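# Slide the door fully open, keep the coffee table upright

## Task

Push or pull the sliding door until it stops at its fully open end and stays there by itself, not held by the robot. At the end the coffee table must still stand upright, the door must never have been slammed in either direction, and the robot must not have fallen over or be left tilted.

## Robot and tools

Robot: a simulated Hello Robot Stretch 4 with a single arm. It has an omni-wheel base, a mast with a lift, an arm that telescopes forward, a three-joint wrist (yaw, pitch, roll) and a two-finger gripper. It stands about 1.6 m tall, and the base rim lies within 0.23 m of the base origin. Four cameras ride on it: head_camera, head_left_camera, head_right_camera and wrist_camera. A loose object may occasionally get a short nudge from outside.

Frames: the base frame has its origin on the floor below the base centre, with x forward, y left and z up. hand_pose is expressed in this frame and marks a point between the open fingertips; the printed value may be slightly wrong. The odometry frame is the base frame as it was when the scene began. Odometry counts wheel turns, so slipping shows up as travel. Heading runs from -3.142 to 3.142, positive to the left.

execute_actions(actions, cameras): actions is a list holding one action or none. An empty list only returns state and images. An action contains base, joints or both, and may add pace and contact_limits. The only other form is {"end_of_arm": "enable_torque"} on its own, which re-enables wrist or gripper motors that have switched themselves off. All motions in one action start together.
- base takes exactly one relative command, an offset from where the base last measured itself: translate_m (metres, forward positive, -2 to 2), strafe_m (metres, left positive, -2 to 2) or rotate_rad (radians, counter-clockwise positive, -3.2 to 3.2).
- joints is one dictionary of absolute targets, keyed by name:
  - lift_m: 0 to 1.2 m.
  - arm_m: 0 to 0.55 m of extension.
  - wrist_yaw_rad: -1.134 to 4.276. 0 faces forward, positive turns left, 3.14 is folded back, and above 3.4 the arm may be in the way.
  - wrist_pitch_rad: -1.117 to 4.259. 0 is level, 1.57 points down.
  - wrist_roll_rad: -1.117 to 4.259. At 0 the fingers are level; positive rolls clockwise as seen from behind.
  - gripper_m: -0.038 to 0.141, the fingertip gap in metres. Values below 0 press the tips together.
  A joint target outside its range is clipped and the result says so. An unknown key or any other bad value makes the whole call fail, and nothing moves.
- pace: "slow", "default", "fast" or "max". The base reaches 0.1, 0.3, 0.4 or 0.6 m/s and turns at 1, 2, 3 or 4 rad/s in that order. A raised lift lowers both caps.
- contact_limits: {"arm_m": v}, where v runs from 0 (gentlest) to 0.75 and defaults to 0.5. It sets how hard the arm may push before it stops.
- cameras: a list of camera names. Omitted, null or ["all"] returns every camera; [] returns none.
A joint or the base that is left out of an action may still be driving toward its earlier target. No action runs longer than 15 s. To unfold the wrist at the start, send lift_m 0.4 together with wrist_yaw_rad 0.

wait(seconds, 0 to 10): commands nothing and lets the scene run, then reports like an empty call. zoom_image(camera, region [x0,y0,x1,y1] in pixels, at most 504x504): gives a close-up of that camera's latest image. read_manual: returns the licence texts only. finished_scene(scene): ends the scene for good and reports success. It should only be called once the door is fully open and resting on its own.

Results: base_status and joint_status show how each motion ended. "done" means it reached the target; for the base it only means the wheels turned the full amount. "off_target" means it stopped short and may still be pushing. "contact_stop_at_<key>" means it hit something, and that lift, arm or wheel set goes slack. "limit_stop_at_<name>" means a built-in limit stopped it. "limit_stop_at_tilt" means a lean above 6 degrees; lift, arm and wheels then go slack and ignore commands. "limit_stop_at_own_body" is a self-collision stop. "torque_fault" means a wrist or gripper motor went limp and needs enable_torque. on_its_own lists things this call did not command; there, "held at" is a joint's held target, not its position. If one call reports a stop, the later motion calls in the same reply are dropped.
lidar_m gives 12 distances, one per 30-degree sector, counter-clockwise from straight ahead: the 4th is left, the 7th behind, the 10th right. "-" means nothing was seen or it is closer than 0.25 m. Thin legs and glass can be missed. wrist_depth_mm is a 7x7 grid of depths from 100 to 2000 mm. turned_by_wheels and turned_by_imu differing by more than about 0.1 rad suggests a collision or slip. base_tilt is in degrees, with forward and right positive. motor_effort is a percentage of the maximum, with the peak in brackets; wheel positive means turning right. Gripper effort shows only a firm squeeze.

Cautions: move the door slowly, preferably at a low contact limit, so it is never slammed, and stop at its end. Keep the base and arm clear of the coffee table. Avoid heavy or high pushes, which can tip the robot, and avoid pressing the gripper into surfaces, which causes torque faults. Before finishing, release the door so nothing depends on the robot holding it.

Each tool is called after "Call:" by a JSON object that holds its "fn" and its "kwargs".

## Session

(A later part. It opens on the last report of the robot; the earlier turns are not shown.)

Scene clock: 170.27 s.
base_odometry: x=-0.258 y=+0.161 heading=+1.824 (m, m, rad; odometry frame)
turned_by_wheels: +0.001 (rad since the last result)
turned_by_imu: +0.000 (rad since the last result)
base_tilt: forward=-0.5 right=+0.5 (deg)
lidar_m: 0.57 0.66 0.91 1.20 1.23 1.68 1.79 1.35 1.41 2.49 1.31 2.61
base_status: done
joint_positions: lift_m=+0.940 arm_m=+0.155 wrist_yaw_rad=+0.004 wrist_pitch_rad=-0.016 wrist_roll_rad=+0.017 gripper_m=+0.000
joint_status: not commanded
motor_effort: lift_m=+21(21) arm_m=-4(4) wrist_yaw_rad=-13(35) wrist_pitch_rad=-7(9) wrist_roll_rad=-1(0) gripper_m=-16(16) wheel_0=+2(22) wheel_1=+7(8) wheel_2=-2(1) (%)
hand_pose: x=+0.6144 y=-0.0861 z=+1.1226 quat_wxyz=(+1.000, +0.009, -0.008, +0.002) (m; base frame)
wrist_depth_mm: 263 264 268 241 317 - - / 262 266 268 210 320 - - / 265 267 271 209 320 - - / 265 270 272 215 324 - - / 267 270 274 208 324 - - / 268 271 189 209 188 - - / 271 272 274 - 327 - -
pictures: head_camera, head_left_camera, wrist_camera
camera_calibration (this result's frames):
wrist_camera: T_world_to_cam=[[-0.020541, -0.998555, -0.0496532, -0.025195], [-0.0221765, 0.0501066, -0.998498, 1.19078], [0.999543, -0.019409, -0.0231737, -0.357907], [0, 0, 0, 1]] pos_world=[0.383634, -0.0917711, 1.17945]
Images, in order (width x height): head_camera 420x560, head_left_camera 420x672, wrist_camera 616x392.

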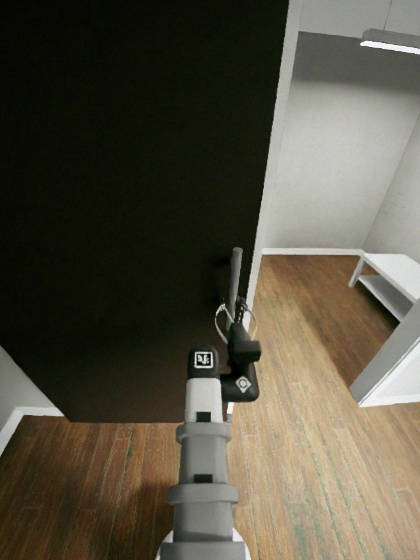

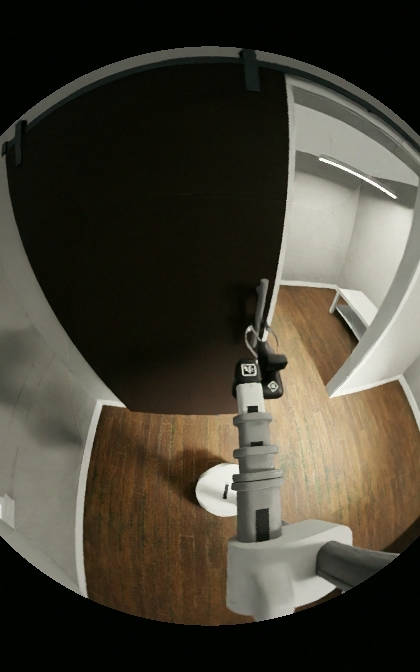

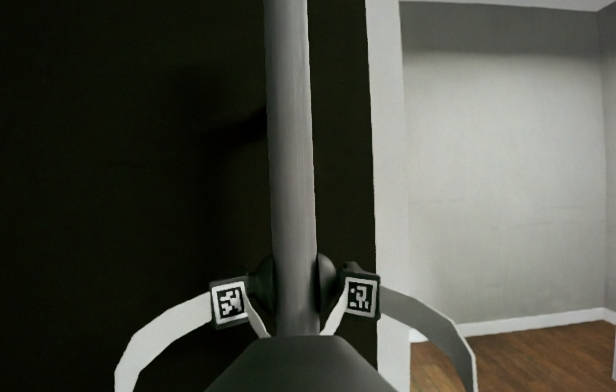

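Call:
{"fn": "execute_actions", "kwargs": {"actions": [{"base": {"strafe_m": 0.04}, "pace": "slow"}], "cameras": ["head_left_camera", "wrist_camera"]}}

Scene clock: 176.60 s.
base_odometry: x=-0.296 y=+0.151 heading=+1.825 (m, m, rad; odometry frame)
turned_by_wheels: +0.000 (rad since the last result)
turned_by_imu: +0.000 (rad since the last result)
base_tilt: forward=-0.4 right=+0.6 (deg)
lidar_m: 0.57 0.64 0.89 1.14 1.20 1.51 1.80 1.39 1.42 2.56 1.32 0.73
base_status: done
joint_positions: lift_m=+0.940 arm_m=+0.155 wrist_yaw_rad=+0.002 wrist_pitch_rad=-0.016 wrist_roll_rad=+0.017 gripper_m=+0.000
joint_status: not commanded
motor_effort: lift_m=+21(21) arm_m=-4(4) wrist_yaw_rad=-4(30) wrist_pitch_rad=-10(9) wrist_roll_rad=+2(0) gripper_m=-14(15) wheel_0=+1(16) wheel_1=+6(9) wheel_2=-2(3) (%)
hand_pose: x=+0.6141 y=-0.0870 z=+1.1226 quat_wxyz=(+1.000, +0.009, -0.008, +0.001) (m; base frame)
wrist_depth_mm: 260 264 267 207 319 - - / 262 264 267 208 319 - - / 262 266 270 211 322 - - / 264 268 271 272 325 - - / 266 268 272 209 325 - - / 266 270 189 208 187 - - / 267 270 273 - 330 - -
pictures: head_left_camera, wrist_camera
camera_calibration (this result's frames):
wrist_camera: T_world_to_cam=[[-0.0234385, -0.998492, -0.0496515, -0.0242537], [-0.0221145, 0.0501708, -0.998496, 1.19076], [0.999481, -0.0223053, -0.023257, -0.357794], [0, 0, 0, 1]] pos_world=[0.383372, -0.091939, 1.17944]
Images, in order (width x height): head_left_camera 420x672, wrist_camera 616x392.

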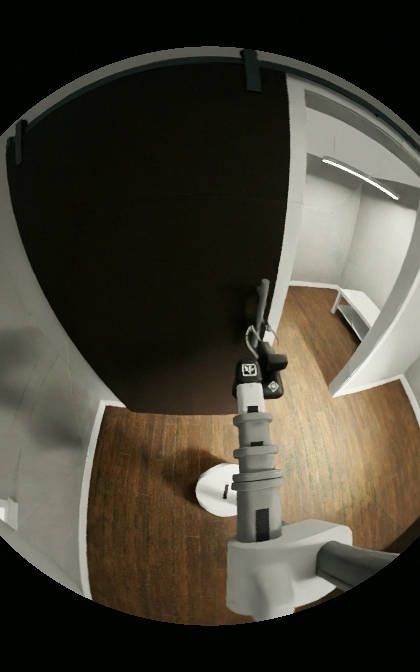

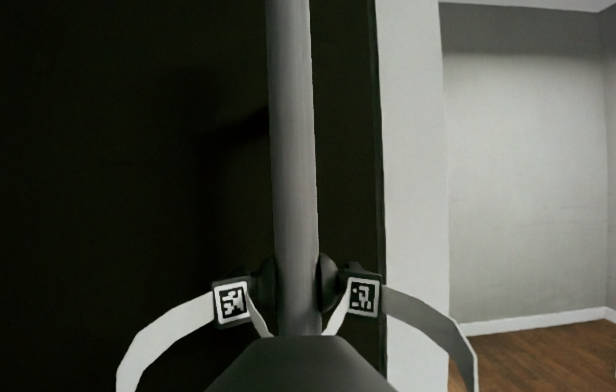

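Call:
{"fn": "zoom_image", "kwargs": {"camera": "head_left_camera", "region": [0, 100, 80, 180]}}

Call:
{"fn": "execute_actions", "kwargs": {"actions": [{"base": {"strafe_m": 0.03}, "pace": "slow"}], "cameras": ["head_left_camera", "wrist_camera"]}}

Region (0, 100, 80, 180) of head_left_camera's 420x672 image, scaled by 6.300, with more detail than that image has.

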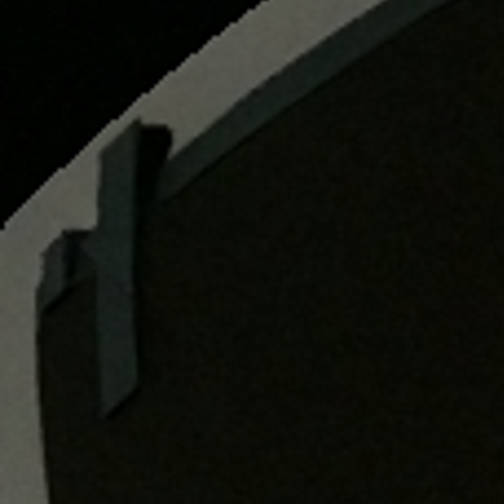

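Scene clock: 189.20 s.
base_odometry: x=-0.325 y=+0.143 heading=+1.825 (m, m, rad; odometry frame)
turned_by_wheels: +0.000 (rad since the last result)
turned_by_imu: +0.000 (rad since the last result)
base_tilt: forward=-0.5 right=+0.5 (deg)
lidar_m: 0.57 0.64 0.90 1.11 1.17 1.51 1.78 1.42 1.38 2.58 1.36 0.71
base_status: done
joint_positions: lift_m=+0.940 arm_m=+0.155 wrist_yaw_rad=+0.005 wrist_pitch_rad=-0.016 wrist_roll_rad=+0.017 gripper_m=+0.000
joint_status: not commanded
on_its_own: wrist_yaw_rad is at rest, and its effort (-15) is outside its rest range (-13 to +13)
motor_effort: lift_m=+21(21) arm_m=-4(4) wrist_yaw_rad=-15(27) wrist_pitch_rad=-9(10) wrist_roll_rad=+1(1) gripper_m=-13(16) wheel_0=-1(19) wheel_1=+6(9) wheel_2=-1(0) (%)
hand_pose: x=+0.6144 y=-0.0859 z=+1.1226 quat_wxyz=(+1.000, +0.009, -0.008, +0.003) (m; base frame)
wrist_depth_mm: 260 264 265 210 329 - - / 263 265 267 208 330 - - / 263 266 268 208 322 - - / 265 268 271 213 327 - - / 266 270 271 207 329 327 - / 267 271 189 207 188 - - / 268 271 273 - 336 - -
pictures: head_left_camera, wrist_camera
camera_calibration (this result's frames):
wrist_camera: T_world_to_cam=[[-0.0198117, -0.99857, -0.049649, -0.0254372], [-0.0223879, 0.0500893, -0.998494, 1.19084], [0.999553, -0.0186703, -0.0233482, -0.357715], [0, 0, 0, 1]] pos_world=[0.383712, -0.091728, 1.17944]
Images, in order (width x height): head_left_camera 420x672, wrist_camera 616x392.

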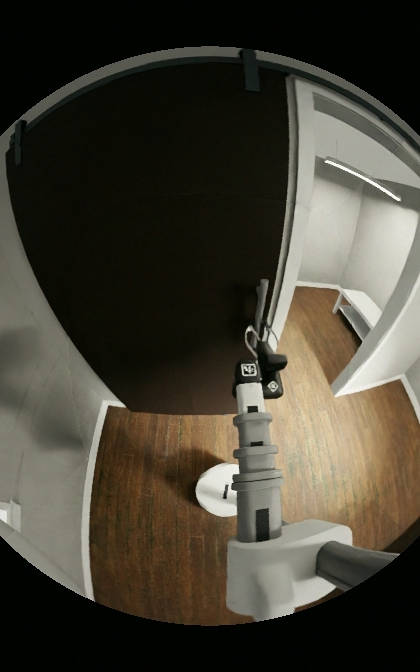

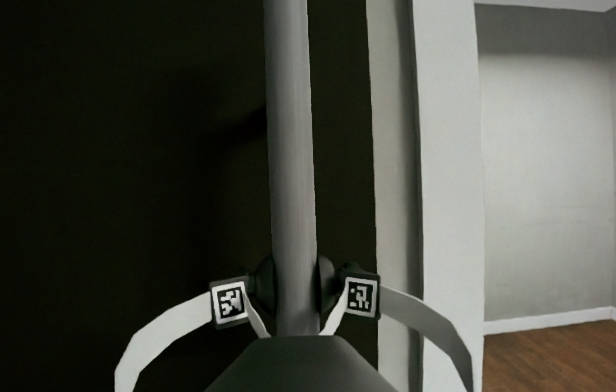

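Call:
{"fn": "execute_actions", "kwargs": {"actions": [{"base": {"strafe_m": 0.03}, "pace": "slow"}], "cameras": ["head_left_camera", "wrist_camera"]}}

Call:
{"fn": "zoom_image", "kwargs": {"camera": "head_left_camera", "region": [0, 100, 80, 180]}}

Scene clock: 194.13 s.
base_odometry: x=-0.354 y=+0.136 heading=+1.824 (m, m, rad; odometry frame)
turned_by_wheels: -0.001 (rad since the last result)
turned_by_imu: -0.001 (rad since the last result)
base_tilt: forward=-0.5 right=+0.4 (deg)
lidar_m: 0.57 0.64 0.87 1.08 1.12 1.51 1.77 1.46 1.44 2.62 1.38 0.68
base_status: done
joint_positions: lift_m=+0.940 arm_m=+0.155 wrist_yaw_rad=-0.009 wrist_pitch_rad=-0.016 wrist_roll_rad=+0.017 gripper_m=+0.000
joint_status: not commanded
on_its_own: wrist_yaw_rad is at rest, and its effort (+27) is outside its rest range (-13 to +13)
motor_effort: lift_m=+21(21) arm_m=-4(4) wrist_yaw_rad=+27(28) wrist_pitch_rad=-8(9) wrist_roll_rad=-1(2) gripper_m=-15(16) wheel_0=-14(14) wheel_1=+2(9) wheel_2=-1(4) (%)
hand_pose: x=+0.6132 y=-0.0901 z=+1.1226 quat_wxyz=(+1.000, +0.009, -0.008, -0.005) (m; base frame)
wrist_depth_mm: 256 259 265 239 332 325 - / 257 262 266 208 336 329 - / 259 264 268 208 336 330 - / 260 265 268 212 338 332 - / 260 264 270 209 342 334 - / 263 266 191 208 186 334 - / 264 266 271 - 343 336 -
pictures: head_left_camera, wrist_camera
camera_calibration (this result's frames):
wrist_camera: T_world_to_cam=[[-0.034351, -0.998176, -0.0496503, -0.0207026], [-0.0216572, 0.0504114, -0.998494, 1.19061], [0.999175, -0.033224, -0.0233494, -0.357592], [0, 0, 0, 1]] pos_world=[0.382371, -0.0925656, 1.17944]
Images, in order (width x height): head_left_camera 420x672, wrist_camera 616x392.

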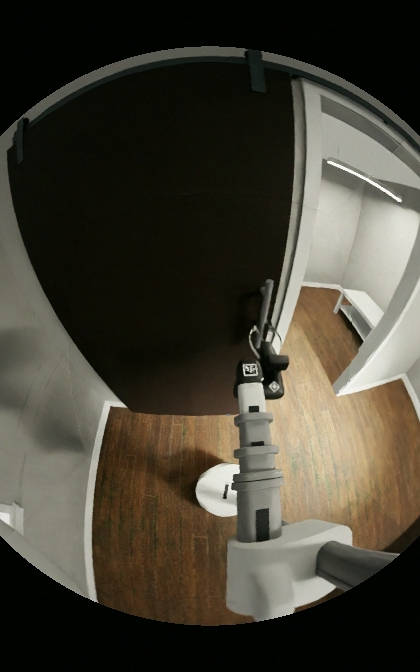

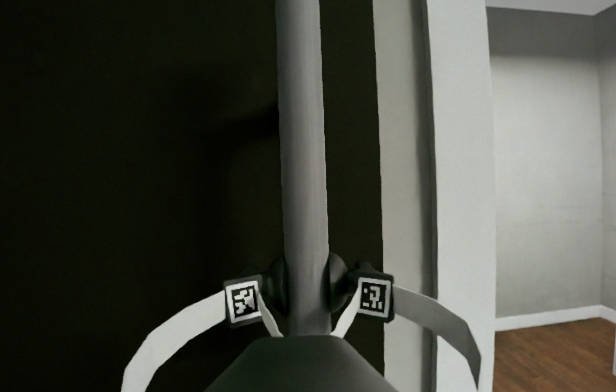

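Region (0, 100, 80, 180) of head_left_camera's 420x672 image, scaled by 6.300, with more detail than that image has.

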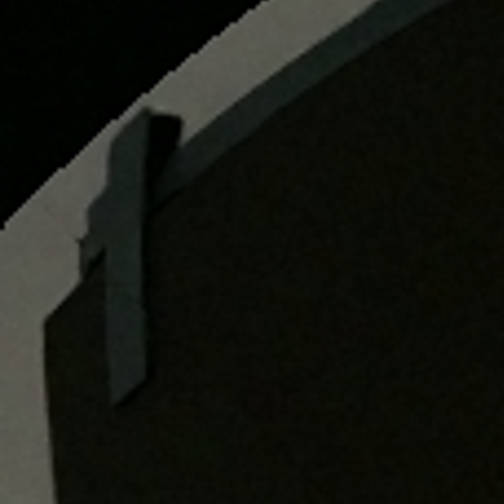

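Call:
{"fn": "execute_actions", "kwargs": {"actions": [{"base": {"strafe_m": 0.01}, "pace": "slow"}], "cameras": ["wrist_camera"]}}

Scene clock: 198.40 s.
base_odometry: x=-0.363 y=+0.134 heading=+1.822 (m, m, rad; odometry frame)
turned_by_wheels: -0.002 (rad since the last result)
turned_by_imu: -0.002 (rad since the last result)
base_tilt: forward=-0.5 right=+0.5 (deg)
lidar_m: 0.56 0.65 0.89 1.08 1.08 1.48 1.78 1.48 1.43 2.62 1.39 0.71
base_status: done
joint_positions: lift_m=+0.940 arm_m=+0.155 wrist_yaw_rad=-0.015 wrist_pitch_rad=-0.016 wrist_roll_rad=+0.017 gripper_m=+0.000
joint_status: not commanded
on_its_own: wrist_yaw_rad is at rest, and its effort (+43) is outside its rest range (-13 to +13)
motor_effort: lift_m=+21(21) arm_m=-4(4) wrist_yaw_rad=+43(43) wrist_pitch_rad=-10(8) wrist_roll_rad=-2(3) gripper_m=-15(18) wheel_0=-20(19) wheel_1=+2(5) wheel_2=-3(2) (%)
hand_pose: x=+0.6126 y=-0.0917 z=+1.1225 quat_wxyz=(+1.000, +0.009, -0.008, -0.007) (m; base frame)
wrist_depth_mm: 255 260 265 240 334 330 - / 256 262 266 268 336 332 - / 256 263 267 271 338 332 - / 259 263 270 215 340 336 - / 260 264 270 213 342 336 - / 260 266 189 208 187 338 - / 263 264 272 - 345 338 -
pictures: wrist_camera
camera_calibration (this result's frames):
wrist_camera: T_world_to_cam=[[-0.0399957, -0.997966, -0.0496484, -0.0188672], [-0.021473, 0.0505351, -0.998491, 1.19054], [0.998969, -0.0388693, -0.0234505, -0.357413], [0, 0, 0, 1]] pos_world=[0.381854, -0.0928854, 1.17943]
Images, in order (width x height): wrist_camera 616x392.

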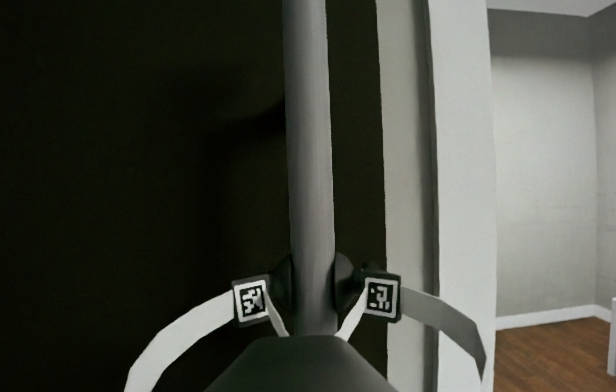

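Call:
{"fn": "execute_actions", "kwargs": {"actions": [{"joints": {"gripper_m": 0.09}}], "cameras": ["wrist_camera"]}}

Call:
{"fn": "execute_actions", "kwargs": {"actions": [{"joints": {"arm_m": 0.0}}]}}

Scene clock: 203.33 s.
base_odometry: x=-0.363 y=+0.133 heading=+1.823 (m, m, rad; odometry frame)
turned_by_wheels: +0.001 (rad since the last result)
turned_by_imu: +0.001 (rad since the last result)
base_tilt: forward=-0.5 right=+0.5 (deg)
lidar_m: 0.58 0.64 0.89 1.07 1.10 1.49 1.76 1.52 1.45 2.61 1.41 0.72
base_status: not commanded
joint_positions: lift_m=+0.940 arm_m=+0.155 wrist_yaw_rad=+0.000 wrist_pitch_rad=-0.016 wrist_roll_rad=+0.017 gripper_m=+0.090
joint_status: all done
motor_effort: lift_m=+21(21) arm_m=-3(4) wrist_yaw_rad=+1(46) wrist_pitch_rad=-8(11) wrist_roll_rad=+1(0) gripper_m=+0(15) wheel_0=-7(20) wheel_1=+1(2) wheel_2=-4(4) (%)
hand_pose: x=+0.6139 y=-0.0876 z=+1.1226 quat_wxyz=(+1.000, +0.009, -0.008, +0.000) (m; base frame)
wrist_depth_mm: 259 263 266 208 273 325 - / 260 263 267 211 274 327 - / 260 265 268 271 276 327 - / 263 266 271 271 278 329 - / 264 267 272 274 278 329 - / 265 270 216 213 214 332 - / 267 270 274 - 283 334 -
pictures: wrist_camera
camera_calibration (this result's frames):
wrist_camera: T_world_to_cam=[[-0.0254733, -0.998442, -0.0496496, -0.0235959], [-0.0220873, 0.0502157, -0.998494, 1.19074], [0.999431, -0.0243383, -0.023332, -0.357599], [0, 0, 0, 1]] pos_world=[0.383095, -0.0920565, 1.17944]
Images, in order (width x height): wrist_camera 616x392.

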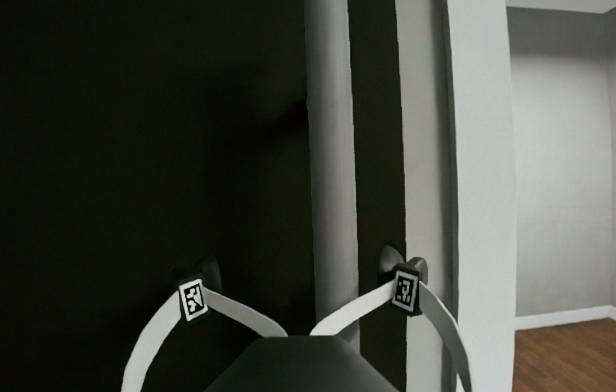

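Scene clock: 204.83 s.
base_odometry: x=-0.363 y=+0.133 heading=+1.823 (m, m, rad; odometry frame)
turned_by_wheels: +0.000 (rad since the last result)
turned_by_imu: +0.000 (rad since the last result)
base_tilt: forward=-0.5 right=+0.5 (deg)
lidar_m: 0.56 0.65 0.91 1.09 1.13 1.52 1.78 1.50 1.44 2.63 1.38 0.68
base_status: not commanded
joint_positions: lift_m=+0.940 arm_m=+0.003 wrist_yaw_rad=+0.000 wrist_pitch_rad=-0.016 wrist_roll_rad=+0.017 gripper_m=+0.090
joint_status: all done
joint sent to its limit — the command would take arm_m past its lower limit, so that joint was sent only as far as its limit.
motor_effort: lift_m=+21(21) arm_m=-5(6) wrist_yaw_rad=+0(1) wrist_pitch_rad=-8(8) wrist_roll_rad=+1(1) gripper_m=-1(0) wheel_0=-7(7) wheel_1=+1(2) wheel_2=-3(3) (%)
hand_pose: x=+0.4625 y=-0.0874 z=+1.1226 quat_wxyz=(+1.000, +0.009, -0.008, +0.000) (m; base frame)
wrist_depth_mm: 404 407 413 418 473 - - / 404 410 418 421 477 - - / 407 413 415 421 477 - - / 407 415 418 421 477 - - / 410 418 421 427 484 - - / 413 421 216 427 433 - - / 413 421 427 - 488 - -
pictures: head_camera, head_left_camera, head_right_camera, wrist_camera
camera_calibration (this result's frames):
wrist_camera: T_world_to_cam=[[-0.025034, -0.998453, -0.0496525, -0.0275268], [-0.0219983, 0.0502062, -0.998497, 1.18739], [0.999445, -0.0239041, -0.0232211, -0.206369], [0, 0, 0, 1]] pos_world=[0.231686, -0.0920315, 1.17944]
Images, in order (width x height): head_camera 420x560, head_left_camera 420x672, head_right_camera 420x672, wrist_camera 616x392.

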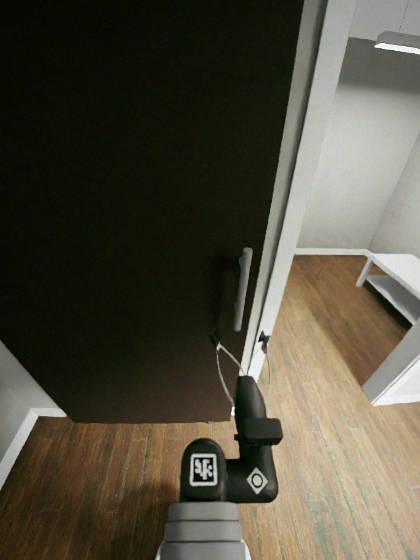

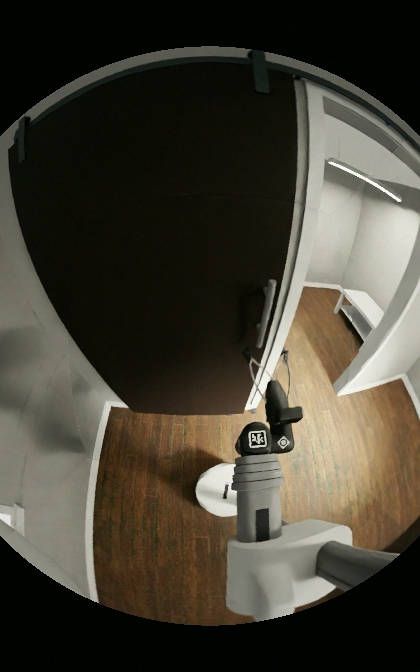

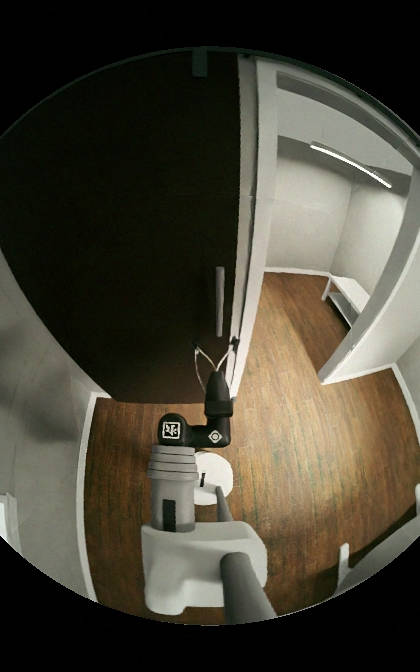

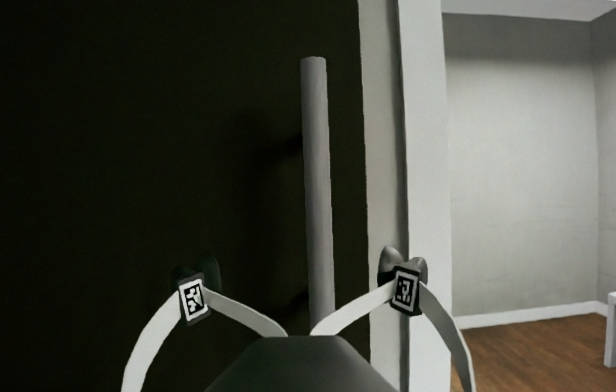

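Let me confirm the door stays put after release.

Call:
{"fn": "wait", "kwargs": {"seconds": 4}}

Scene clock: 211.70 s.
base_odometry: x=-0.363 y=+0.133 heading=+1.823 (m, m, rad; odometry frame)
turned_by_wheels: +0.000 (rad since the last result)
turned_by_imu: +0.000 (rad since the last result)
base_tilt: forward=-0.5 right=+0.5 (deg)
lidar_m: 0.58 0.66 0.89 1.06 1.11 1.50 1.76 1.46 1.44 2.63 1.38 0.70
base_status: not commanded
joint_positions: lift_m=+0.940 arm_m=+0.003 wrist_yaw_rad=+0.000 wrist_pitch_rad=-0.016 wrist_roll_rad=+0.017 gripper_m=+0.090
joint_status: all done
joint sent to its limit — the command would take arm_m past its lower limit, so that joint was sent only as far as its limit.
motor_effort: lift_m=+21(21) arm_m=-5(6) wrist_yaw_rad=+0(1) wrist_pitch_rad=-8(8) wrist_roll_rad=-1(1) gripper_m=+0(0) wheel_0=-7(7) wheel_1=+1(2) wheel_2=-3(3) (%)
hand_pose: x=+0.4625 y=-0.0874 z=+1.1226 quat_wxyz=(+1.000, +0.009, -0.008, +0.000) (m; base frame)
wrist_depth_mm: 402 407 415 424 473 - - / 404 413 415 421 477 - - / 407 410 418 421 477 - - / 407 418 421 424 477 - - / 410 413 427 427 484 - - / 413 415 216 427 433 - - / 418 421 424 - 496 - -
wait: 4.00 s; at rest from the start
pictures: head_camera, head_left_camera, head_right_camera, wrist_camera
camera_calibration (this result's frames):
wrist_camera: T_world_to_cam=[[-0.0250342, -0.998453, -0.0496525, -0.0275267], [-0.0219984, 0.0502063, -0.998497, 1.18739], [0.999445, -0.0239042, -0.0232212, -0.206369], [0, 0, 0, 1]] pos_world=[0.231686, -0.0920315, 1.17944]
Images, in order (width x height): head_camera 420x560, head_left_camera 420x672, head_right_camera 420x672, wrist_camera 616x392.

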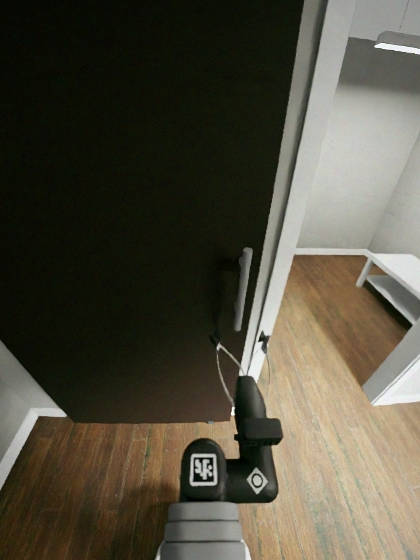

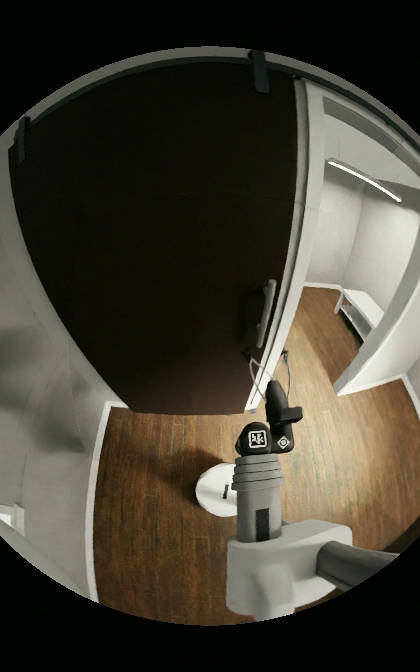

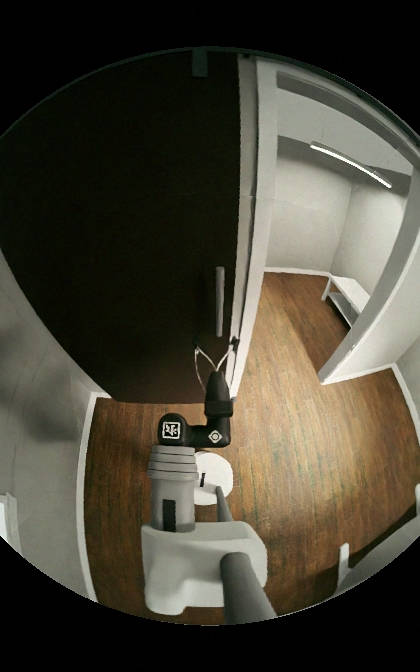

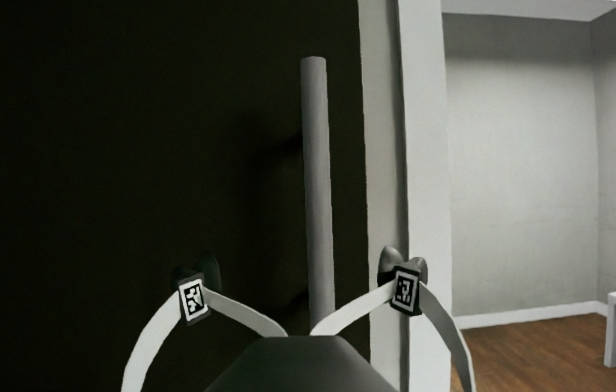

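The door is at its end stop and stays there. Finishing scene 1.

Call:
{"fn": "finished_scene", "kwargs": {"scene": 1}}

The scene is finished: the task was done.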